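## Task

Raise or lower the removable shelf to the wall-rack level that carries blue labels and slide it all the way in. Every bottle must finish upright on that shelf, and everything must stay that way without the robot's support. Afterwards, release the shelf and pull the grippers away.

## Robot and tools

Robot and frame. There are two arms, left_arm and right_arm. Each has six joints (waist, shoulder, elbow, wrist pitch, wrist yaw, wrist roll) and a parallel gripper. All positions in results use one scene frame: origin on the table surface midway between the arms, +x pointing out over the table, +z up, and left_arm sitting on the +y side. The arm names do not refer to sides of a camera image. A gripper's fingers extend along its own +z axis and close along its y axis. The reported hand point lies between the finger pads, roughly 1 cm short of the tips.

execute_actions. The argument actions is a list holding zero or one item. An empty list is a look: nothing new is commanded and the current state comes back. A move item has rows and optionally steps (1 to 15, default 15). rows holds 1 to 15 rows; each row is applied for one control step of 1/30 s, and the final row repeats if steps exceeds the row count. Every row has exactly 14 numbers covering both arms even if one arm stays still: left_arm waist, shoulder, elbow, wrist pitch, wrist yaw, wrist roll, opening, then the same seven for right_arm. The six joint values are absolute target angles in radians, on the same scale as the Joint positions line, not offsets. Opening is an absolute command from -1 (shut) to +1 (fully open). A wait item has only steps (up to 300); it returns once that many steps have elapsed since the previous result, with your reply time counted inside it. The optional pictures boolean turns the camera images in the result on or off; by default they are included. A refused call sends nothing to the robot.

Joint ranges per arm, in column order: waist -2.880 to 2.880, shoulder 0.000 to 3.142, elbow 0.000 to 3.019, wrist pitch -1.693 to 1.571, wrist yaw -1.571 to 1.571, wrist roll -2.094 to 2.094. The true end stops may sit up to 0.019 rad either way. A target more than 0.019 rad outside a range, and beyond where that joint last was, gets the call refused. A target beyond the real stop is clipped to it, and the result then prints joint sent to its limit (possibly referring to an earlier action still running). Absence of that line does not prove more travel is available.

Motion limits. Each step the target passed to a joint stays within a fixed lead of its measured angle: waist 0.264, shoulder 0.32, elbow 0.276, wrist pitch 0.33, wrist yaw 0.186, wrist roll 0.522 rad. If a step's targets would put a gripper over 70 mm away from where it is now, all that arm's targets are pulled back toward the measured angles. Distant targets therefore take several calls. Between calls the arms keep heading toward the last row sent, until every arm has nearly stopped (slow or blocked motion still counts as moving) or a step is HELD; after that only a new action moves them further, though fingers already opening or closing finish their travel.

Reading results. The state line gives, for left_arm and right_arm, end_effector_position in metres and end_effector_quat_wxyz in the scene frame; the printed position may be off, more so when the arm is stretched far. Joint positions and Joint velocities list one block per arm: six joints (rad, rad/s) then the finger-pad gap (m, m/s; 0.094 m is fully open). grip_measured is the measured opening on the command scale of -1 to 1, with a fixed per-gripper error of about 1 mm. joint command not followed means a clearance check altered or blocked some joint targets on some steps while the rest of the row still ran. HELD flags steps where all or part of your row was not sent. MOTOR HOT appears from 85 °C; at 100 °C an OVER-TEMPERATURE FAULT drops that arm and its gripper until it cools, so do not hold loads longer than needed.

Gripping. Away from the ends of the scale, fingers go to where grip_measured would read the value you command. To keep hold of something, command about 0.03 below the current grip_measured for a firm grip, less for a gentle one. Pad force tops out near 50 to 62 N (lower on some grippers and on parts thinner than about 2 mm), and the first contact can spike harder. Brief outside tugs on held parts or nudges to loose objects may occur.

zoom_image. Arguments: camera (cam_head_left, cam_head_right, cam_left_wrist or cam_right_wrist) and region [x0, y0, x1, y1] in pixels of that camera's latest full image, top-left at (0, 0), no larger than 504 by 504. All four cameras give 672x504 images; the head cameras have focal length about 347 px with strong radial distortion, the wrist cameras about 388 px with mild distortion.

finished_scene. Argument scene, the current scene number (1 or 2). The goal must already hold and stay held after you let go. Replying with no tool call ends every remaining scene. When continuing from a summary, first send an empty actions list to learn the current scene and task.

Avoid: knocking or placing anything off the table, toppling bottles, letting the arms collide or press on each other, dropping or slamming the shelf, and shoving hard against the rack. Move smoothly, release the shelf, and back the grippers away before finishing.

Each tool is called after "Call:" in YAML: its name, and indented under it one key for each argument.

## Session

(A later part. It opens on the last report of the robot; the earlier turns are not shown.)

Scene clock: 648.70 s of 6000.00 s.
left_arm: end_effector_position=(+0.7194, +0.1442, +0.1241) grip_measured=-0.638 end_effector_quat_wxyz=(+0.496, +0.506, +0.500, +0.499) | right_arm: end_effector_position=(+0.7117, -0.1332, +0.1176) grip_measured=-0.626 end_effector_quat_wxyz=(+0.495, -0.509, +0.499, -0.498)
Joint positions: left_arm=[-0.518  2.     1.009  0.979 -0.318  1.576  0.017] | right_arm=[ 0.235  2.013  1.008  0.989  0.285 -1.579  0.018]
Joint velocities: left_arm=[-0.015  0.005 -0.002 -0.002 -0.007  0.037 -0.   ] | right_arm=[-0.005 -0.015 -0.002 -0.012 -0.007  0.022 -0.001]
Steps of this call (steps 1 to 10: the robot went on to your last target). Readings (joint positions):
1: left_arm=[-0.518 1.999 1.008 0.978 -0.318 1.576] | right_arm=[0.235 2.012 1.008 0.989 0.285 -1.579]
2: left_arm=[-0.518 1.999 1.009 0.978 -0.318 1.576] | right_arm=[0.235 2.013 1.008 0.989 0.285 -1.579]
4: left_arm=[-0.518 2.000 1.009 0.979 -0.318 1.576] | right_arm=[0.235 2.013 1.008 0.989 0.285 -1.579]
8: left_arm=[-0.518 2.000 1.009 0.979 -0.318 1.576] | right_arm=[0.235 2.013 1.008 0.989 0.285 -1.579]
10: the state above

Call:
execute_actions:
  actions:
    - {"rows": [[-0.5122,2.0080,1.0688,1.0175,-0.3132,1.577,-0.67, 0.2281,2.0189,1.0744,1.0262,0.2801,-1.584,-0.66],[-0.5120,2.0090,1.0688,1.0180,-0.3130,1.577,-0.67, 0.2279,2.0199,1.0744,1.0274,0.2799,-1.584,-0.66],[-0.5118,2.0100,1.0688,1.0185,-0.3128,1.577,-0.67, 0.2277,2.0209,1.0744,1.0286,0.2797,-1.584,-0.66],[-0.5116,2.0110,1.0688,1.0190,-0.3126,1.577,-0.67, 0.2275,2.0219,1.0744,1.0298,0.2795,-1.584,-0.66],[-0.5114,2.0120,1.0688,1.0195,-0.3124,1.577,-0.67, 0.2273,2.0229,1.0744,1.0310,0.2793,-1.584,-0.66],[-0.5112,2.0130,1.0688,1.0200,-0.3122,1.577,-0.67, 0.2271,2.0239,1.0744,1.0320,0.2791,-1.584,-0.66],[-0.5110,2.0140,1.0688,1.0205,-0.3120,1.577,-0.67, 0.2270,2.0249,1.0744,1.0330,0.2790,-1.584,-0.66],[-0.5110,2.0150,1.0688,1.0210,-0.3120,1.577,-0.67, 0.2270,2.0259,1.0744,1.0340,0.2790,-1.584,-0.66],[-0.5110,2.0160,1.0688,1.0210,-0.3120,1.577,-0.67, 0.2270,2.0269,1.0744,1.0350,0.2790,-1.584,-0.66],[-0.5110,2.0170,1.0688,1.0210,-0.3120,1.577,-0.67, 0.2270,2.0279,1.0744,1.0350,0.2790,-1.584,-0.66],[-0.5110,2.0180,1.0688,1.0210,-0.3120,1.577,-0.67, 0.2270,2.0289,1.0744,1.0350,0.2790,-1.584,-0.66],[-0.5110,2.0190,1.0688,1.0210,-0.3120,1.577,-0.67, 0.2270,2.0299,1.0744,1.0350,0.2790,-1.584,-0.66],[-0.5110,2.0200,1.0688,1.0210,-0.3120,1.577,-0.67, 0.2270,2.0309,1.0744,1.0350,0.2790,-1.584,-0.66],[-0.5110,2.0210,1.0688,1.0210,-0.3120,1.577,-0.67, 0.2270,2.0319,1.0744,1.0350,0.2790,-1.584,-0.66],[-0.5110,2.0220,1.0688,1.0210,-0.3120,1.577,-0.67, 0.2270,2.0329,1.0744,1.0350,0.2790,-1.584,-0.66]], "steps": 15}
  pictures: false

Call:
execute_actions:
  actions:
    - {"steps": 10}

Scene clock: 659.73 s of 6000.00 s.
left_arm: end_effector_position=(+0.7207, +0.1442, +0.1234) grip_measured=-0.638 end_effector_quat_wxyz=(+0.498, +0.504, +0.499, +0.500) | right_arm: end_effector_position=(+0.7131, -0.1333, +0.1168) grip_measured=-0.626 end_effector_quat_wxyz=(+0.497, -0.507, +0.497, -0.500)
Joint positions: left_arm=[-0.517  2.007  1.013  0.989 -0.317  1.576  0.017] | right_arm=[ 0.234  2.021  1.013  1.001  0.285 -1.581  0.018]
Joint velocities: left_arm=[ 0.005  0.005  0.012 -0.002  0.007  0.022  0.001] | right_arm=[-0.005  0.005  0.027  0.046  0.037 -0.11  -0.   ]
Steps of this call (steps 1 to 15: the robot went on to your last target; steps 16 to 90: nothing new was sent; then 7.53 s passed at rest; steps 91 to 105: all 15 steps of this action). Readings (joint positions):
91: left_arm=[-0.517 2.000 1.009 0.979 -0.318 1.576] | right_arm=[0.235 2.013 1.008 0.989 0.285 -1.579]
92: left_arm=[-0.517 2.000 1.009 0.979 -0.318 1.576] | right_arm=[0.235 2.013 1.008 0.989 0.285 -1.579]
94: left_arm=[-0.517 2.000 1.009 0.980 -0.318 1.576] | right_arm=[0.235 2.014 1.008 0.991 0.285 -1.579]
98: left_arm=[-0.517 2.003 1.009 0.985 -0.317 1.576] | right_arm=[0.235 2.016 1.009 0.996 0.285 -1.580]
105: the state above

Scene clock: 660.07 s of 6000.00 s.
left_arm: end_effector_position=(+0.7210, +0.1444, +0.1234) grip_measured=-0.638 end_effector_quat_wxyz=(+0.498, +0.503, +0.499, +0.500) | right_arm: end_effector_position=(+0.7132, -0.1333, +0.1167) grip_measured=-0.626 end_effector_quat_wxyz=(+0.497, -0.506, +0.497, -0.500)
Joint positions: left_arm=[-0.517  2.008  1.013  0.99  -0.317  1.576  0.017] | right_arm=[ 0.234  2.022  1.013  1.003  0.285 -1.581  0.018]
Joint velocities: left_arm=[-0.005  0.005 -0.002  0.007  0.125 -0.066 -0.   ] | right_arm=[-0.015 -0.015 -0.002 -0.012 -0.007 -0.007 -0.   ]
Steps of this call (steps 1 to 10: the robot went on to your last target). Readings (joint positions):
1: left_arm=[-0.517 2.007 1.013 0.989 -0.317 1.576] | right_arm=[0.234 2.022 1.013 1.002 0.285 -1.581]
2: left_arm=[-0.517 2.008 1.013 0.990 -0.317 1.576] | right_arm=[0.234 2.022 1.013 1.002 0.285 -1.581]
4: left_arm=[-0.517 2.008 1.013 0.990 -0.317 1.576] | right_arm=[0.234 2.022 1.013 1.003 0.285 -1.581]
8: left_arm=[-0.517 2.008 1.013 0.990 -0.317 1.576] | right_arm=[0.234 2.022 1.013 1.003 0.285 -1.581]
10: the state above

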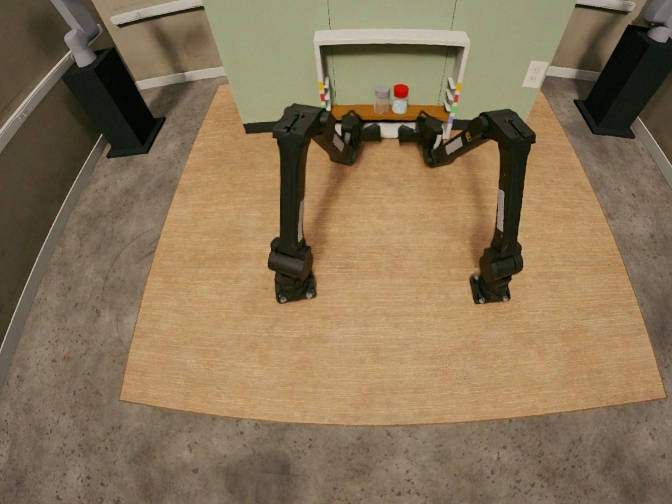

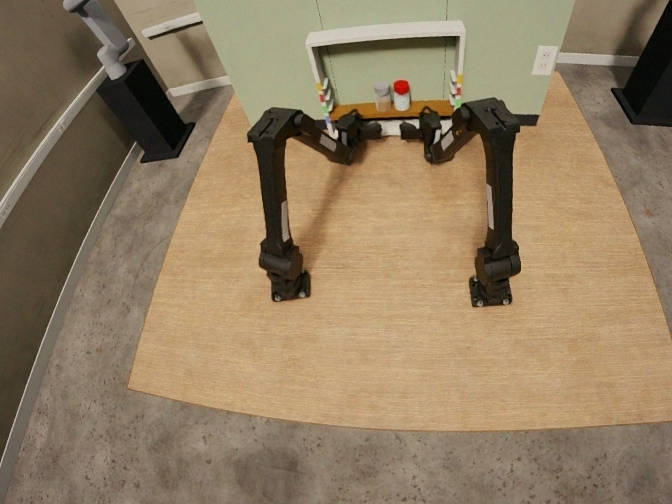

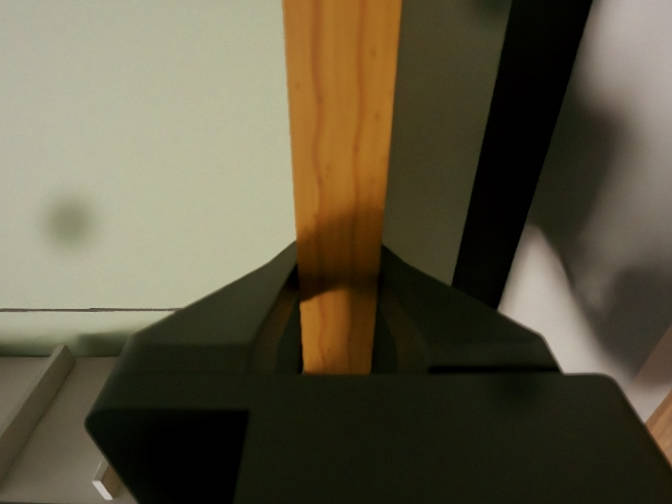

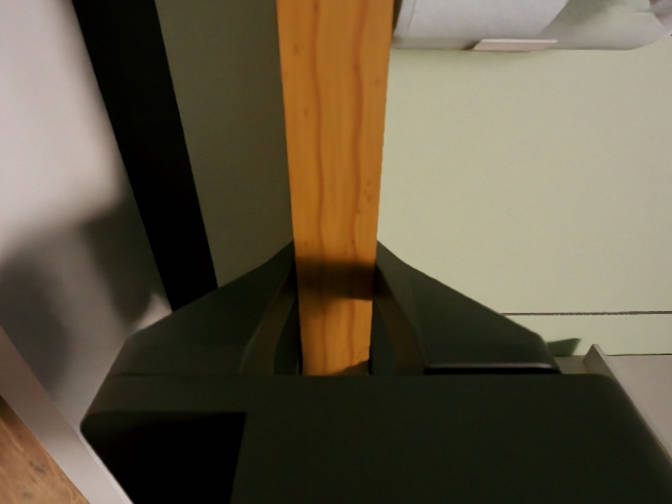

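Call:
execute_actions:
  actions:
    - {"rows": [[-0.5108,2.0230,1.0698,1.0200,-0.3118,1.577,-0.67, 0.2268,2.0340,1.0754,1.0320,0.2788,-1.584,-0.66],[-0.5106,2.0240,1.0708,1.0190,-0.3116,1.577,-0.67, 0.2266,2.0351,1.0764,1.0290,0.2786,-1.584,-0.66],[-0.5104,2.0250,1.0718,1.0180,-0.3114,1.577,-0.67, 0.2264,2.0362,1.0774,1.0260,0.2784,-1.584,-0.66],[-0.5102,2.0260,1.0728,1.0170,-0.3112,1.577,-0.67, 0.2262,2.0373,1.0784,1.0240,0.2782,-1.584,-0.66],[-0.5100,2.0270,1.0738,1.0170,-0.3110,1.577,-0.67, 0.2260,2.0384,1.0794,1.0230,0.2780,-1.584,-0.66],[-0.5100,2.0280,1.0748,1.0170,-0.3110,1.577,-0.67, 0.2260,2.0395,1.0804,1.0230,0.2780,-1.584,-0.66],[-0.5100,2.0290,1.0758,1.0170,-0.3110,1.577,-0.67, 0.2260,2.0406,1.0814,1.0230,0.2780,-1.584,-0.66],[-0.5100,2.0300,1.0768,1.0170,-0.3110,1.577,-0.67, 0.2260,2.0417,1.0824,1.0230,0.2780,-1.584,-0.66],[-0.5100,2.0310,1.0778,1.0170,-0.3110,1.577,-0.67, 0.2260,2.0428,1.0834,1.0230,0.2780,-1.584,-0.66],[-0.5100,2.0320,1.0788,1.0170,-0.3110,1.577,-0.67, 0.2260,2.0439,1.0844,1.0230,0.2780,-1.584,-0.66],[-0.5100,2.0330,1.0798,1.0170,-0.3110,1.577,-0.67, 0.2260,2.0450,1.0854,1.0230,0.2780,-1.584,-0.66],[-0.5100,2.0340,1.0808,1.0170,-0.3110,1.577,-0.67, 0.2260,2.0460,1.0864,1.0230,0.2780,-1.584,-0.66]], "steps": 15}
  pictures: false

Call:
execute_actions:
  actions:
    - {"steps": 8}
  pictures: false

Scene clock: 667.97 s of 6000.00 s.
left_arm: end_effector_position=(+0.7228, +0.1442, +0.1231) grip_measured=-0.638 end_effector_quat_wxyz=(+0.499, +0.502, +0.498, +0.501) | right_arm: end_effector_position=(+0.7153, -0.1333, +0.1165) grip_measured=-0.626 end_effector_quat_wxyz=(+0.498, -0.506, +0.496, -0.500)
Joint positions: left_arm=[-0.516  2.013  1.019  0.993 -0.317  1.576  0.017] | right_arm=[ 0.233  2.027  1.019  1.003  0.284 -1.582  0.018]
Joint velocities: left_arm=[-0.015 -0.005  0.002  0.022 -0.037  0.007 -0.   ] | right_arm=[ 0.005 -0.005 -0.002  0.002  0.007 -0.037  0.001]
Steps of this call (steps 1 to 15: the robot went on to your last target; steps 16 to 90: nothing new was sent; then 4.40 s passed at rest; steps 91 to 105: all 15 steps of this action). Readings (joint positions):
91: left_arm=[-0.517 2.008 1.013 0.990 -0.317 1.576] | right_arm=[0.234 2.022 1.013 1.003 0.285 -1.581]
92: left_arm=[-0.517 2.008 1.013 0.990 -0.317 1.576] | right_arm=[0.234 2.022 1.013 1.003 0.285 -1.581]
94: left_arm=[-0.517 2.008 1.014 0.990 -0.317 1.576] | right_arm=[0.234 2.022 1.013 1.003 0.285 -1.581]
98: left_arm=[-0.516 2.012 1.019 0.990 -0.317 1.576] | right_arm=[0.233 2.027 1.019 1.003 0.284 -1.582]
105: the state above

Scene clock: 668.23 s of 6000.00 s.
left_arm: end_effector_position=(+0.7228, +0.1442, +0.1231) grip_measured=-0.638 end_effector_quat_wxyz=(+0.499, +0.502, +0.498, +0.501) | right_arm: end_effector_position=(+0.7153, -0.1333, +0.1165) grip_measured=-0.626 end_effector_quat_wxyz=(+0.498, -0.506, +0.496, -0.500)
Joint positions: left_arm=[-0.516  2.013  1.019  0.993 -0.317  1.576  0.017] | right_arm=[ 0.233  2.027  1.019  1.003  0.284 -1.582  0.018]
Joint velocities: left_arm=[-0.015 -0.015 -0.027  0.002 -0.007  0.007  0.   ] | right_arm=[ 0.005  0.005  0.002  0.012  0.022 -0.022  0.   ]
Steps of this call (steps 1 to 8: the robot went on to your last target). Readings (joint positions):
1: left_arm=[-0.516 2.013 1.019 0.993 -0.317 1.576] | right_arm=[0.233 2.027 1.019 1.003 0.284 -1.582]
2: left_arm=[-0.516 2.013 1.019 0.993 -0.317 1.576] | right_arm=[0.233 2.027 1.019 1.003 0.284 -1.582]
4: left_arm=[-0.516 2.013 1.019 0.993 -0.317 1.576] | right_arm=[0.233 2.027 1.019 1.003 0.284 -1.582]
8: the state above

Call:
execute_actions:
  actions:
    - {"rows": [[-0.5112,2.0290,1.0710,1.0130,-0.3122,1.577,-0.67, 0.2274,2.0420,1.0740,1.0200,0.2792,-1.584,-0.66],[-0.5124,2.0240,1.0610,1.0090,-0.3134,1.577,-0.67, 0.2288,2.0380,1.0620,1.0170,0.2804,-1.584,-0.66],[-0.5136,2.0190,1.0510,1.0050,-0.3146,1.577,-0.67, 0.2302,2.0340,1.0500,1.0140,0.2816,-1.584,-0.66],[-0.5148,2.0140,1.0410,1.0010,-0.3158,1.577,-0.67, 0.2316,2.0300,1.0380,1.0110,0.2828,-1.584,-0.66],[-0.5160,2.0100,1.0320,0.9980,-0.3170,1.577,-0.67, 0.2330,2.0270,1.0260,1.0080,0.2840,-1.584,-0.66],[-0.5160,2.0100,1.0320,0.9980,-0.3170,1.577,-0.655, 0.2330,2.0270,1.0260,1.0080,0.2840,-1.584,-0.645],[-0.5160,2.0100,1.0320,0.9980,-0.3170,1.577,-0.64, 0.2330,2.0270,1.0260,1.0080,0.2840,-1.584,-0.628],[-0.5160,2.0100,1.0320,0.9980,-0.3170,1.577,-0.61, 0.2330,2.0270,1.0260,1.0080,0.2840,-1.584,-0.60],[-0.5160,2.0100,1.0320,0.9980,-0.3170,1.577,-0.55, 0.2330,2.0270,1.0260,1.0080,0.2840,-1.584,-0.54],[-0.5160,2.0100,1.0320,0.9980,-0.3170,1.577,-0.45, 0.2330,2.0270,1.0260,1.0080,0.2840,-1.584,-0.45],[-0.5160,2.0100,1.0320,0.9980,-0.3170,1.577,-0.3, 0.2330,2.0270,1.0260,1.0080,0.2840,-1.584,-0.3],[-0.5160,2.0100,1.0320,0.9980,-0.3170,1.577,-0.15, 0.2330,2.0270,1.0260,1.0080,0.2840,-1.584,-0.15],[-0.5160,2.0100,1.0320,0.9980,-0.3170,1.577,0.0, 0.2330,2.0270,1.0260,1.0080,0.2840,-1.584,0.0],[-0.5160,2.0100,1.0320,0.9980,-0.3170,1.577,0.15, 0.2330,2.0270,1.0260,1.0080,0.2840,-1.584,0.15],[-0.5160,2.0100,1.0320,0.9980,-0.3170,1.577,0.3, 0.2330,2.0270,1.0260,1.0080,0.2840,-1.584,0.3]], "steps": 15}
  pictures: false

Call:
execute_actions:
  actions:
    - {"steps": 10}

Scene clock: 688.37 s of 6000.00 s.
left_arm: end_effector_position=(+0.7227, +0.1443, +0.1229) grip_measured=+0.209 end_effector_quat_wxyz=(+0.499, +0.502, +0.499, +0.501) | right_arm: end_effector_position=(+0.7153, -0.1333, +0.1170) grip_measured=+0.211 end_effector_quat_wxyz=(+0.498, -0.506, +0.496, -0.500)
Joint positions: left_arm=[-0.516  2.013  1.019  0.993 -0.317  1.576  0.057] | right_arm=[ 0.233  2.026  1.019  1.003  0.284 -1.582  0.057]
Joint velocities: left_arm=[-0.015 -0.015  0.007 -0.027 -0.007  0.007  0.18 ] | right_arm=[ 0.005 -0.005 -0.032  0.007 -0.007 -0.022  0.174]
Steps of this call (steps 1 to 15: the robot went on to your last target; steps 16 to 90: nothing new was sent; then 16.63 s passed at rest; steps 91 to 105: all 15 steps of this action). Readings (joint positions):
91: left_arm=[-0.516 2.013 1.019 0.993 -0.317 1.576] | right_arm=[0.233 2.027 1.019 1.003 0.284 -1.582]
92: left_arm=[-0.516 2.013 1.019 0.993 -0.317 1.576] | right_arm=[0.233 2.027 1.019 1.003 0.284 -1.582]
94: left_arm=[-0.516 2.013 1.019 0.993 -0.317 1.576] | right_arm=[0.233 2.027 1.019 1.003 0.284 -1.582]
98: left_arm=[-0.516 2.013 1.019 0.993 -0.317 1.576] | right_arm=[0.233 2.027 1.019 1.003 0.284 -1.582]
105: the state above

Scene clock: 688.70 s of 6000.00 s.
left_arm: end_effector_position=(+0.7227, +0.1443, +0.1229) grip_measured=+0.297 end_effector_quat_wxyz=(+0.499, +0.502, +0.499, +0.501) | right_arm: end_effector_position=(+0.7153, -0.1333, +0.1170) grip_measured=+0.298 end_effector_quat_wxyz=(+0.498, -0.506, +0.496, -0.500)
Joint positions: left_arm=[-0.516  2.013  1.019  0.993 -0.317  1.576  0.061] | right_arm=[ 0.233  2.026  1.019  1.003  0.284 -1.582  0.061]
Joint velocities: left_arm=[ 0.005 -0.015  0.017 -0.017  0.037  0.051 -0.   ] | right_arm=[ 0.005  0.005 -0.017 -0.007 -0.007 -0.037 -0.   ]
Steps of this call (steps 1 to 10: the robot went on to your last target). Readings (joint positions):
1: left_arm=[-0.516 2.013 1.019 0.993 -0.317 1.576] | right_arm=[0.233 2.026 1.019 1.003 0.284 -1.582]
2: left_arm=[-0.516 2.013 1.019 0.993 -0.317 1.576] | right_arm=[0.233 2.026 1.019 1.003 0.284 -1.582]
4: left_arm=[-0.516 2.013 1.019 0.993 -0.317 1.576] | right_arm=[0.233 2.026 1.019 1.003 0.284 -1.582]
8: left_arm=[-0.516 2.013 1.019 0.993 -0.317 1.576] | right_arm=[0.233 2.026 1.019 1.003 0.284 -1.582]
10: the state above

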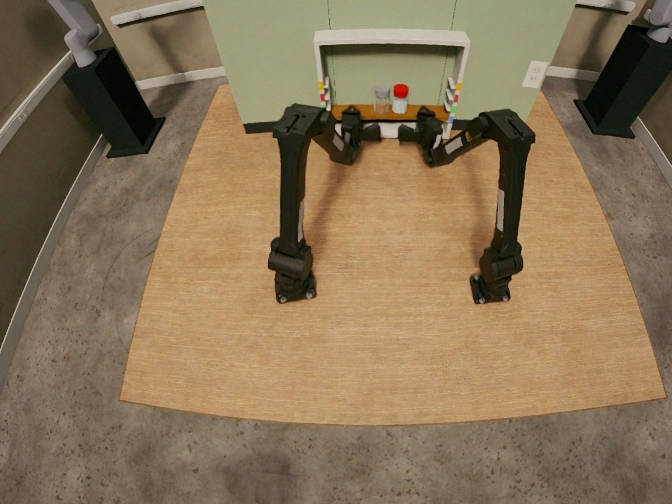

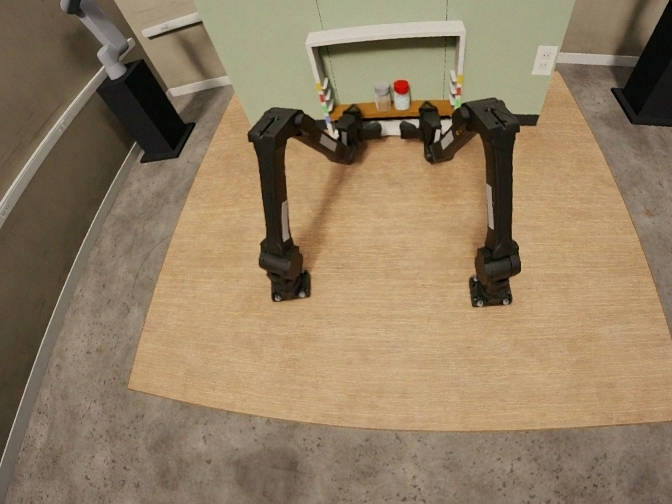

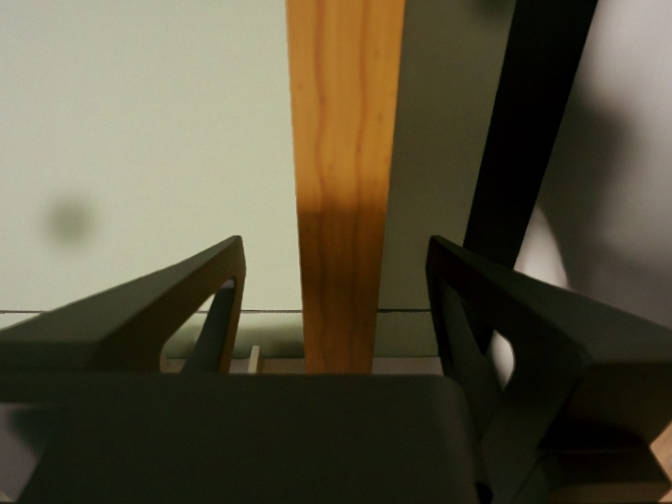

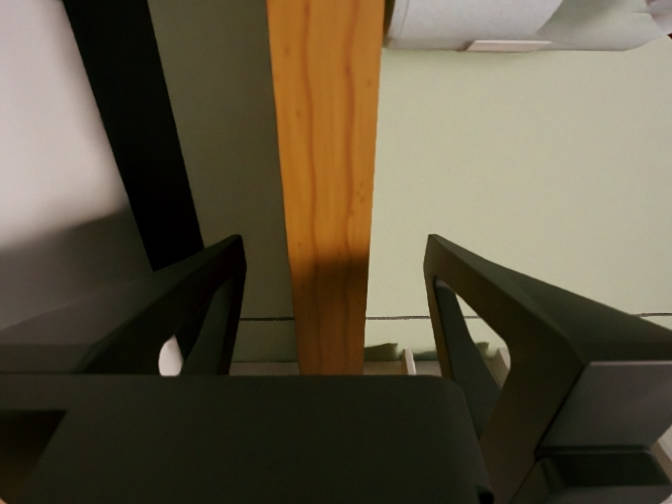

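Call:
execute_actions:
  actions:
    - {"rows": [[-0.5160,2.0000,1.0290,1.0040,-0.3170,1.577,0.3, 0.2330,2.0220,1.0200,1.0110,0.2840,-1.584,0.3],[-0.5160,1.9895,1.0255,1.0100,-0.3170,1.577,0.3, 0.2330,2.0175,1.0140,1.0150,0.2840,-1.584,0.3],[-0.5160,1.9790,1.0220,1.0150,-0.3170,1.577,0.3, 0.2330,2.0130,1.0080,1.0180,0.2840,-1.584,0.3],[-0.5160,1.9773,1.0195,1.0164,-0.3170,1.577,0.3, 0.2330,2.0114,1.0055,1.0195,0.2840,-1.584,0.3],[-0.5160,1.9748,1.0144,1.0192,-0.3170,1.577,0.3, 0.2330,2.0091,1.0005,1.0224,0.2840,-1.584,0.3],[-0.5160,1.9715,1.0076,1.0230,-0.3170,1.577,0.3, 0.2330,2.0059,0.9939,1.0263,0.2840,-1.584,0.3],[-0.5160,1.9673,0.9991,1.0277,-0.3170,1.577,0.3, 0.2330,2.0020,0.9856,1.0311,0.2840,-1.584,0.3],[-0.5160,1.9631,0.9906,1.0324,-0.3170,1.577,0.3, 0.2330,1.9980,0.9773,1.0360,0.2840,-1.584,0.3],[-0.5160,1.9585,0.9812,1.0376,-0.3170,1.577,0.3, 0.2330,1.9937,0.9681,1.0414,0.2840,-1.584,0.3],[-0.5160,1.9539,0.9719,1.0428,-0.3170,1.577,0.3, 0.2330,1.9894,0.9590,1.0467,0.2840,-1.584,0.3],[-0.5160,1.9493,0.9626,1.0480,-0.3170,1.577,0.3, 0.2330,1.9850,0.9498,1.0521,0.2840,-1.584,0.3],[-0.5160,1.9451,0.9541,1.0527,-0.3170,1.577,0.3, 0.2330,1.9811,0.9415,1.0570,0.2840,-1.584,0.3],[-0.5160,1.9414,0.9464,1.0569,-0.3170,1.577,0.3, 0.2330,1.9775,0.9340,1.0613,0.2840,-1.584,0.3],[-0.5160,1.9386,0.9405,1.0602,-0.3170,1.577,0.3, 0.2330,1.9750,0.9282,1.0648,0.2840,-1.584,0.3],[-0.5160,1.9372,0.9371,1.0621,-0.3170,1.577,0.3, 0.2330,1.9736,0.9249,1.0667,0.2840,-1.584,0.3]], "steps": 15}
  pictures: false

Call:
execute_actions:
  actions:
    - {"steps": 8}
  pictures: false

Scene clock: 704.97 s of 6000.00 s.
left_arm: end_effector_position=(+0.7001, +0.1518, +0.1273) grip_measured=+0.297 end_effector_quat_wxyz=(+0.501, +0.500, +0.497, +0.502) | right_arm: end_effector_position=(+0.6932, -0.1400, +0.1234) grip_measured=+0.298 end_effector_quat_wxyz=(+0.501, -0.502, +0.494, -0.502)
Joint positions: left_arm=[-0.516  1.971  0.944  1.033 -0.317  1.576  0.061] | right_arm=[ 0.233  1.983  0.947  1.044  0.284 -1.582  0.061]
Joint velocities: left_arm=[-0.015 -0.122 -0.212  0.095 -0.007 -0.007 -0.001] | right_arm=[-0.005 -0.112 -0.154  0.1    0.007  0.007 -0.   ]
Steps of this call (steps 1 to 15: the robot went on to your last target; steps 16 to 90: nothing new was sent; then 12.77 s passed at rest; steps 91 to 105: all 15 steps of this action). Readings (joint positions):
91: left_arm=[-0.516 2.013 1.019 0.993 -0.317 1.576] | right_arm=[0.233 2.026 1.019 1.003 0.284 -1.582]
92: left_arm=[-0.516 2.013 1.019 0.993 -0.317 1.576] | right_arm=[0.233 2.026 1.019 1.003 0.284 -1.582]
94: left_arm=[-0.516 2.013 1.019 0.993 -0.317 1.576] | right_arm=[0.233 2.025 1.019 1.003 0.284 -1.582]
98: left_arm=[-0.516 2.005 1.006 1.001 -0.317 1.576] | right_arm=[0.233 2.015 1.007 1.011 0.284 -1.582]
105: the state above

Scene clock: 705.23 s of 6000.00 s.
left_arm: end_effector_position=(+0.6971, +0.1528, +0.1282) grip_measured=+0.297 end_effector_quat_wxyz=(+0.502, +0.499, +0.497, +0.502) | right_arm: end_effector_position=(+0.6903, -0.1408, +0.1235) grip_measured=+0.298 end_effector_quat_wxyz=(+0.502, -0.502, +0.494, -0.503)
Joint positions: left_arm=[-0.516  1.965  0.935  1.039 -0.317  1.576  0.061] | right_arm=[ 0.233  1.979  0.938  1.05   0.284 -1.582  0.061]
Joint velocities: left_arm=[-0.005 -0.005 -0.002  0.002 -0.022 -0.081 -0.   ] | right_arm=[ 0.005 -0.015 -0.037 -0.007 -0.007  0.007  0.   ]
Steps of this call (steps 1 to 8: the robot went on to your last target). Readings (joint positions):
1: left_arm=[-0.516 1.968 0.939 1.035 -0.317 1.576] | right_arm=[0.233 1.981 0.942 1.047 0.284 -1.582]
2: left_arm=[-0.516 1.966 0.936 1.037 -0.317 1.576] | right_arm=[0.233 1.979 0.939 1.048 0.284 -1.582]
4: left_arm=[-0.516 1.965 0.935 1.038 -0.317 1.576] | right_arm=[0.233 1.979 0.938 1.050 0.284 -1.582]
8: the state above

Call:
execute_actions:
  actions:
    - {"rows": [[-0.5160,1.9364,0.9350,1.0632,-0.3170,1.577,0.3, 0.2330,1.9729,0.9227,1.0679,0.2840,-1.584,0.3],[-0.5160,1.9349,0.9307,1.0654,-0.3170,1.577,0.3, 0.2330,1.9714,0.9183,1.0703,0.2840,-1.584,0.3],[-0.5160,1.9327,0.9242,1.0686,-0.3170,1.577,0.3, 0.2330,1.9692,0.9117,1.0738,0.2840,-1.584,0.3],[-0.5160,1.9299,0.9164,1.0726,-0.3170,1.577,0.3, 0.2330,1.9665,0.9036,1.0782,0.2840,-1.584,0.3],[-0.5160,1.9272,0.9085,1.0766,-0.3170,1.577,0.3, 0.2330,1.9638,0.8956,1.0826,0.2840,-1.584,0.3],[-0.5160,1.9241,0.9000,1.0810,-0.3170,1.577,0.3, 0.2330,1.9608,0.8868,1.0873,0.2840,-1.584,0.3],[-0.5160,1.9211,0.8914,1.0853,-0.3170,1.577,0.3, 0.2330,1.9579,0.8780,1.0921,0.2840,-1.584,0.3],[-0.5160,1.9181,0.8828,1.0897,-0.3170,1.577,0.3, 0.2330,1.9549,0.8692,1.0969,0.2840,-1.584,0.3],[-0.5160,1.9151,0.8743,1.0940,-0.3170,1.577,0.3, 0.2330,1.9520,0.8604,1.1016,0.2840,-1.584,0.3],[-0.5160,1.9121,0.8657,1.0984,-0.3170,1.577,0.3, 0.2330,1.9490,0.8516,1.1064,0.2840,-1.584,0.3],[-0.5160,1.9076,0.8558,1.1036,-0.3170,1.577,0.3, 0.2330,1.9445,0.8416,1.1118,0.2840,-1.584,0.3],[-0.5160,1.9030,0.8458,1.1089,-0.3170,1.577,0.3, 0.2330,1.9400,0.8315,1.1172,0.2840,-1.584,0.3],[-0.5160,1.8985,0.8359,1.1141,-0.3170,1.577,0.3, 0.2330,1.9355,0.8215,1.1226,0.2840,-1.584,0.3],[-0.5160,1.8939,0.8260,1.1194,-0.3170,1.577,0.3, 0.2330,1.9310,0.8114,1.1280,0.2840,-1.584,0.3],[-0.5160,1.8894,0.8161,1.1246,-0.3170,1.577,0.3, 0.2330,1.9266,0.8014,1.1335,0.2840,-1.584,0.3]], "steps": 15}
  pictures: false

Call:
execute_actions:
  actions:
    - {"rows": [[-0.5160,1.8848,0.8061,1.1298,-0.3170,1.577,0.3, 0.2330,1.9221,0.7914,1.1389,0.2840,-1.584,0.3],[-0.5160,1.8803,0.7962,1.1351,-0.3170,1.577,0.3, 0.2330,1.9176,0.7813,1.1443,0.2840,-1.584,0.3],[-0.5160,1.8743,0.7852,1.1351,-0.3170,1.577,0.3, 0.2330,1.9116,0.7703,1.1443,0.2840,-1.584,0.3],[-0.5160,1.8653,0.7722,1.1351,-0.3170,1.577,0.3, 0.2330,1.9026,0.7573,1.1443,0.2840,-1.584,0.3],[-0.5160,1.8533,0.7572,1.1351,-0.3170,1.577,0.3, 0.2330,1.8906,0.7423,1.1443,0.2840,-1.584,0.3],[-0.5160,1.8383,0.7402,1.1351,-0.3170,1.577,0.3, 0.2330,1.8756,0.7253,1.1443,0.2840,-1.584,0.3],[-0.5160,1.8203,0.7212,1.1351,-0.3170,1.577,0.3, 0.2330,1.8576,0.7063,1.1443,0.2840,-1.584,0.3],[-0.5160,1.7993,0.7002,1.1351,-0.3170,1.577,0.3, 0.2330,1.8366,0.6853,1.1443,0.2840,-1.584,0.3],[-0.5160,1.7763,0.6782,1.1351,-0.3170,1.577,0.3, 0.2330,1.8136,0.6633,1.1443,0.2840,-1.584,0.3],[-0.5160,1.7523,0.6552,1.1351,-0.3170,1.577,0.3, 0.2330,1.7896,0.6403,1.1443,0.2840,-1.584,0.3],[-0.5160,1.7283,0.6322,1.1351,-0.3170,1.577,0.3, 0.2330,1.7656,0.6173,1.1443,0.2840,-1.584,0.3],[-0.5160,1.7043,0.6092,1.1351,-0.3170,1.577,0.3, 0.2330,1.7416,0.5943,1.1443,0.2840,-1.584,0.3],[-0.5160,1.6803,0.5862,1.1351,-0.3170,1.577,0.3, 0.2330,1.7176,0.5713,1.1443,0.2840,-1.584,0.3],[-0.5160,1.6563,0.5632,1.1351,-0.3170,1.577,0.3, 0.2330,1.6936,0.5483,1.1443,0.2840,-1.584,0.3],[-0.5160,1.6323,0.5402,1.1351,-0.3170,1.577,0.3, 0.2330,1.6696,0.5253,1.1443,0.2840,-1.584,0.3]], "steps": 15}
  pictures: false

Call:
execute_actions:
  actions:
    - {"rows": [[-0.5160,1.6083,0.5172,1.1351,-0.3170,1.577,0.3, 0.2330,1.6456,0.5023,1.1443,0.2840,-1.584,0.3],[-0.5160,1.5843,0.4942,1.1351,-0.3170,1.577,0.3, 0.2330,1.6216,0.4793,1.1443,0.2840,-1.584,0.3],[-0.5160,1.5603,0.4712,1.1351,-0.3170,1.577,0.3, 0.2330,1.5976,0.4563,1.1443,0.2840,-1.584,0.3],[-0.5160,1.5363,0.4482,1.1351,-0.3170,1.577,0.3, 0.2330,1.5736,0.4333,1.1443,0.2840,-1.584,0.3],[-0.5160,1.5133,0.4262,1.1351,-0.3170,1.577,0.3, 0.2330,1.5506,0.4113,1.1443,0.2840,-1.584,0.3],[-0.5160,1.4923,0.4052,1.1351,-0.3170,1.577,0.3, 0.2330,1.5296,0.3903,1.1443,0.2840,-1.584,0.3],[-0.5160,1.4733,0.3862,1.1351,-0.3170,1.577,0.3, 0.2330,1.5106,0.3713,1.1443,0.2840,-1.584,0.3],[-0.5160,1.4563,0.3692,1.1351,-0.3170,1.577,0.3, 0.2330,1.4936,0.3543,1.1443,0.2840,-1.584,0.3],[-0.5160,1.4413,0.3542,1.1351,-0.3170,1.577,0.3, 0.2330,1.4786,0.3393,1.1443,0.2840,-1.584,0.3],[-0.5160,1.4283,0.3412,1.1351,-0.3170,1.577,0.3, 0.2330,1.4656,0.3263,1.1443,0.2840,-1.584,0.3],[-0.5160,1.4173,0.3302,1.1351,-0.3170,1.577,0.3, 0.2330,1.4546,0.3153,1.1443,0.2840,-1.584,0.3],[-0.5160,1.4083,0.3212,1.1351,-0.3170,1.577,0.3, 0.2330,1.4456,0.3063,1.1443,0.2840,-1.584,0.3],[-0.5160,1.4013,0.3142,1.1351,-0.3170,1.577,0.3, 0.2330,1.4386,0.2993,1.1443,0.2840,-1.584,0.3],[-0.5160,1.3963,0.3092,1.1351,-0.3170,1.577,0.3, 0.2330,1.4336,0.2943,1.1443,0.2840,-1.584,0.3],[-0.5160,1.3933,0.3062,1.1351,-0.3170,1.577,0.3, 0.2330,1.4306,0.2913,1.1443,0.2840,-1.584,0.3]], "steps": 15}
  pictures: false

Call:
execute_actions:
  actions:
    - {"steps": 10}

Scene clock: 765.20 s of 6000.00 s.
left_arm: end_effector_position=(+0.6651, +0.1633, +0.1200) grip_measured=+0.297 end_effector_quat_wxyz=(+0.497, +0.504, +0.499, +0.500) | right_arm: end_effector_position=(+0.6565, -0.1509, +0.1137) grip_measured=+0.298 end_effector_quat_wxyz=(+0.497, -0.507, +0.497, -0.500)
Joint positions: left_arm=[-0.516  1.929  0.833  1.09  -0.317  1.576  0.061] | right_arm=[ 0.233  1.945  0.832  1.105  0.284 -1.582  0.061]
Joint velocities: left_arm=[-0.024 -0.132 -0.286  0.154 -0.022 -0.022  0.   ] | right_arm=[ 0.015 -0.142 -0.291  0.168  0.037  0.007  0.   ]
Steps of this call (steps 1 to 15: the robot went on to your last target; steps 16 to 90: nothing new was sent; then 56.47 s passed at rest; steps 91 to 105: all 15 steps of this action). Readings (joint positions):
91: left_arm=[-0.516 1.965 0.935 1.039 -0.317 1.576] | right_arm=[0.233 1.979 0.938 1.050 0.284 -1.582]
92: left_arm=[-0.516 1.965 0.934 1.039 -0.317 1.576] | right_arm=[0.233 1.979 0.937 1.050 0.284 -1.582]
94: left_arm=[-0.516 1.964 0.930 1.043 -0.317 1.576] | right_arm=[0.233 1.978 0.931 1.055 0.284 -1.582]
98: left_arm=[-0.516 1.954 0.900 1.058 -0.317 1.576] | right_arm=[0.233 1.968 0.899 1.071 0.284 -1.582]
105: the state above

Scene clock: 765.70 s of 6000.00 s.
left_arm: end_effector_position=(+0.5808, +0.1912, +0.1496) grip_measured=+0.297 end_effector_quat_wxyz=(+0.495, +0.506, +0.500, +0.499) | right_arm: end_effector_position=(+0.5716, -0.1764, +0.1429) grip_measured=+0.298 end_effector_quat_wxyz=(+0.494, -0.510, +0.498, -0.498)
Joint positions: left_arm=[-0.516  1.702  0.579  1.111 -0.317  1.576  0.061] | right_arm=[ 0.233  1.721  0.577  1.127  0.284 -1.582  0.061]
Joint velocities: left_arm=[ 0.005 -0.825 -0.613  0.007  0.051  0.007 -0.   ] | right_arm=[-0.015 -0.806 -0.608  0.032 -0.022 -0.007 -0.   ]
Steps of this call (steps 1 to 15: all 15 steps of this action). Readings (joint positions):
1: left_arm=[-0.516 1.924 0.823 1.095 -0.317 1.576] | right_arm=[0.233 1.940 0.821 1.111 0.284 -1.582]
2: left_arm=[-0.516 1.919 0.813 1.101 -0.317 1.576] | right_arm=[0.233 1.935 0.811 1.116 0.284 -1.582]
4: left_arm=[-0.516 1.908 0.792 1.108 -0.317 1.576] | right_arm=[0.233 1.924 0.791 1.124 0.284 -1.582]
8: left_arm=[-0.516 1.868 0.735 1.110 -0.317 1.576] | right_arm=[0.233 1.885 0.732 1.126 0.284 -1.582]
15: the state above

Scene clock: 766.20 s of 6000.00 s.
left_arm: end_effector_position=(+0.4835, +0.2232, +0.1755) grip_measured=+0.297 end_effector_quat_wxyz=(+0.502, +0.499, +0.497, +0.502) | right_arm: end_effector_position=(+0.4747, -0.2054, +0.1690) grip_measured=+0.298 end_effector_quat_wxyz=(+0.499, -0.505, +0.496, -0.501)
Joint positions: left_arm=[-0.516  1.416  0.309  1.114 -0.317  1.576  0.061] | right_arm=[ 0.233  1.44   0.309  1.13   0.284 -1.582  0.061]
Joint velocities: left_arm=[-0.005 -0.151 -0.168  0.007  0.051 -0.051  0.   ] | right_arm=[-0.005 -0.171 -0.164  0.002 -0.007 -0.037 -0.   ]
Steps of this call (steps 1 to 15: all 15 steps of this action). Readings (joint positions):
1: left_arm=[-0.516 1.674 0.557 1.112 -0.317 1.576] | right_arm=[0.233 1.693 0.554 1.128 0.284 -1.582]
2: left_arm=[-0.516 1.647 0.535 1.112 -0.317 1.576] | right_arm=[0.233 1.666 0.532 1.128 0.284 -1.582]
4: left_arm=[-0.516 1.594 0.490 1.114 -0.317 1.576] | right_arm=[0.233 1.615 0.488 1.130 0.284 -1.582]
8: left_arm=[-0.516 1.502 0.402 1.114 -0.317 1.576] | right_arm=[0.233 1.525 0.400 1.130 0.284 -1.582]
15: the state above

Scene clock: 766.53 s of 6000.00 s.
left_arm: end_effector_position=(+0.4810, +0.2241, +0.1756) grip_measured=+0.297 end_effector_quat_wxyz=(+0.502, +0.499, +0.497, +0.502) | right_arm: end_effector_position=(+0.4722, -0.2061, +0.1687) grip_measured=+0.298 end_effector_quat_wxyz=(+0.499, -0.505, +0.496, -0.501)
Joint positions: left_arm=[-0.516  1.409  0.303  1.114 -0.317  1.576  0.061] | right_arm=[ 0.233  1.434  0.302  1.13   0.284 -1.582  0.061]
Joint velocities: left_arm=[-0.005  0.005 -0.002  0.007 -0.066 -0.022 -0.   ] | right_arm=[-0.015 -0.015  0.002 -0.007  0.007 -0.11  -0.001]
Steps of this call (steps 1 to 10: the robot went on to your last target). Readings (joint positions):
1: left_arm=[-0.516 1.411 0.305 1.114 -0.317 1.576] | right_arm=[0.233 1.436 0.305 1.130 0.284 -1.582]
2: left_arm=[-0.516 1.409 0.303 1.114 -0.317 1.576] | right_arm=[0.233 1.434 0.303 1.130 0.284 -1.582]
4: left_arm=[-0.516 1.409 0.303 1.114 -0.317 1.576] | right_arm=[0.233 1.434 0.302 1.130 0.284 -1.582]
8: left_arm=[-0.516 1.409 0.303 1.114 -0.317 1.576] | right_arm=[0.233 1.434 0.302 1.130 0.284 -1.582]
10: the state above

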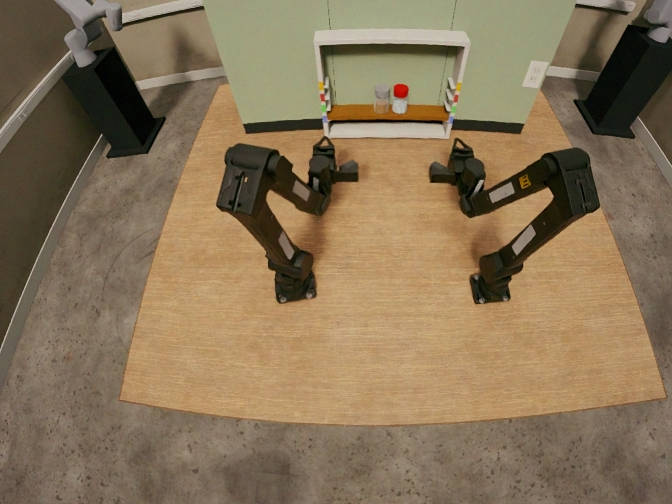

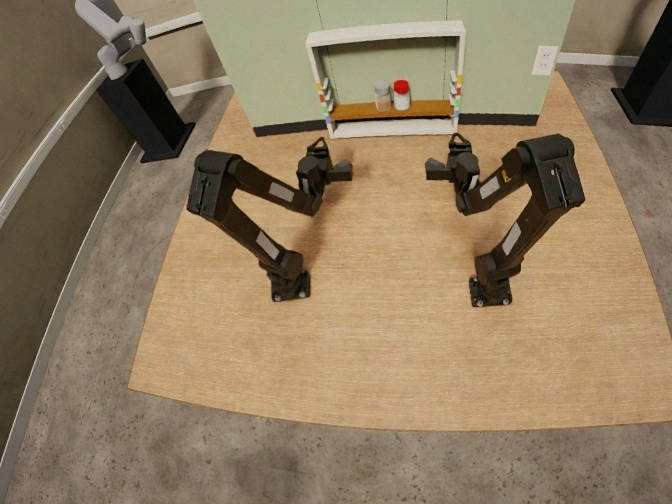

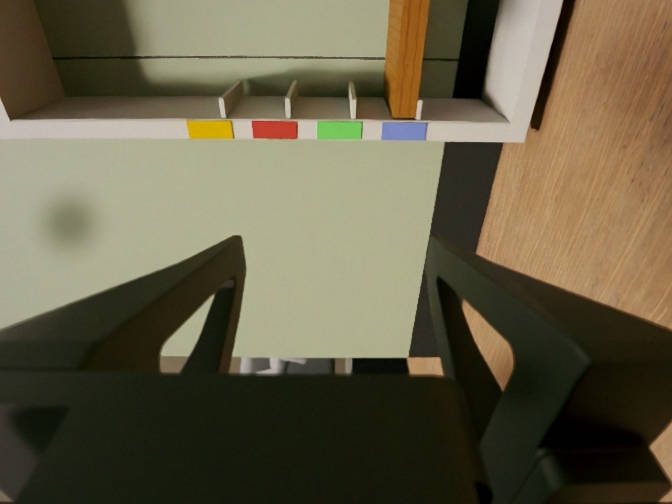

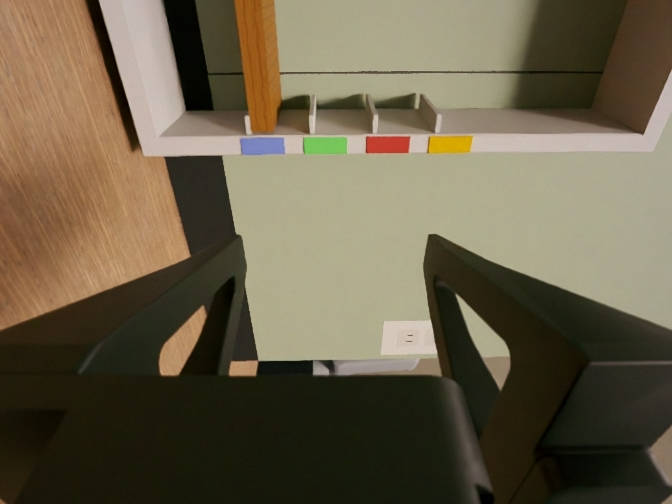

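Call:
execute_actions:
  actions: []

Scene clock: 768.77 s of 6000.00 s.
left_arm: end_effector_position=(+0.4810, +0.2241, +0.1756) grip_measured=+0.297 end_effector_quat_wxyz=(+0.502, +0.499, +0.497, +0.502) | right_arm: end_effector_position=(+0.4722, -0.2061, +0.1687) grip_measured=+0.298 end_effector_quat_wxyz=(+0.499, -0.505, +0.496, -0.501)
Joint positions: left_arm=[-0.516  1.409  0.303  1.114 -0.317  1.576  0.061] | right_arm=[ 0.233  1.434  0.302  1.13   0.284 -1.582  0.061]
Joint velocities: left_arm=[-0.015 -0.005 -0.002 -0.002 -0.037 -0.051 -0.   ] | right_arm=[-0.005  0.005  0.007  0.012 -0.037 -0.037  0.002]
Steps of this call (steps 1 to 15: the robot went on to your last target; steps 16 to 67: nothing new was sent). Readings (joint positions):
1: left_arm=[-0.516 1.409 0.303 1.114 -0.317 1.576] | right_arm=[0.233 1.434 0.302 1.130 0.284 -1.582]
2: left_arm=[-0.516 1.409 0.303 1.114 -0.317 1.576] | right_arm=[0.233 1.434 0.302 1.130 0.284 -1.582]
4: left_arm=[-0.516 1.409 0.303 1.114 -0.317 1.576] | right_arm=[0.233 1.434 0.302 1.130 0.284 -1.582]
8: left_arm=[-0.516 1.409 0.303 1.114 -0.317 1.576] | right_arm=[0.233 1.434 0.302 1.130 0.284 -1.582]
67: the state above
All arms were judged still, so your last target was given up. Only a new action makes them travel on or press farther. Fingers that are still opening or closing keep moving.

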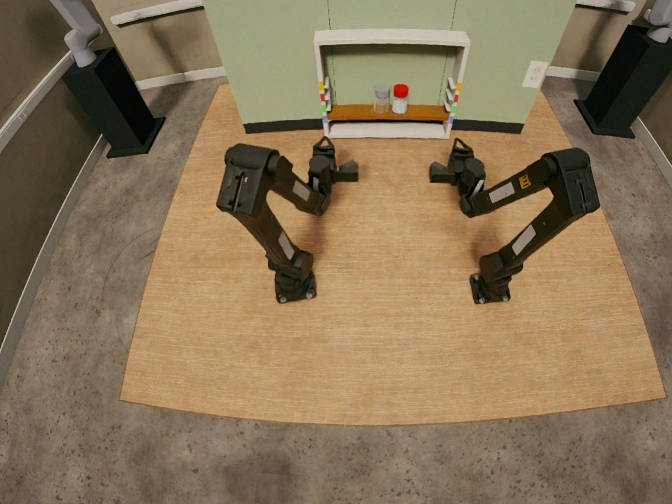

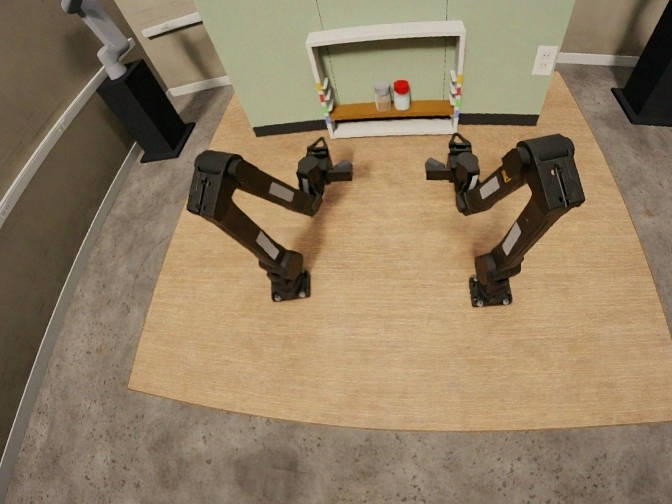

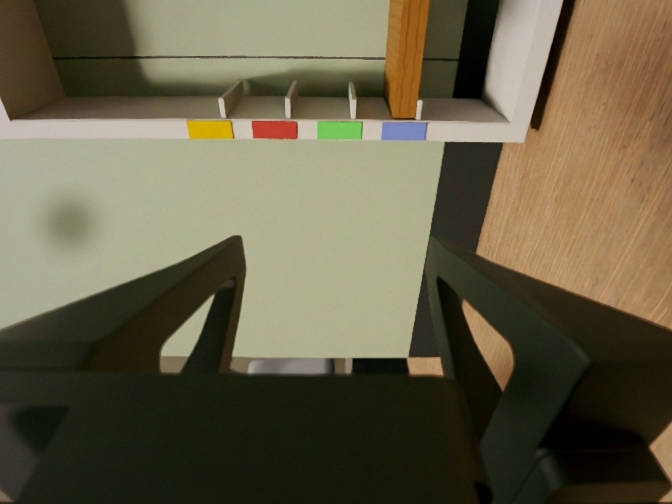

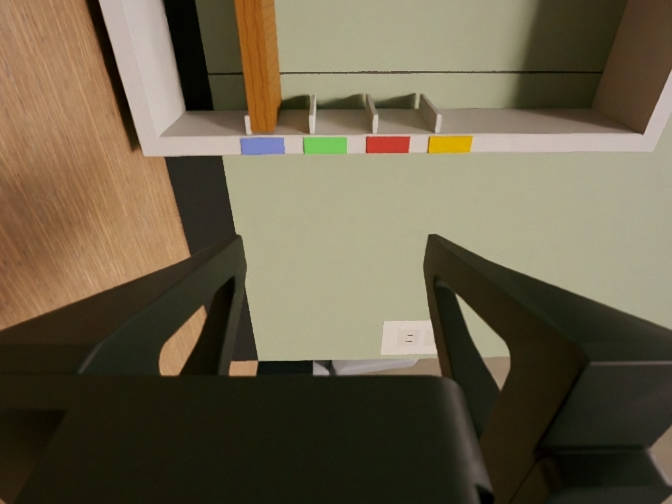

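The shelf sits on the blue ledges on both sides, both bottles are standing, and the arms are clear.

Call:
finished_scene:
  scene: 2

The scene is finished: the task was done.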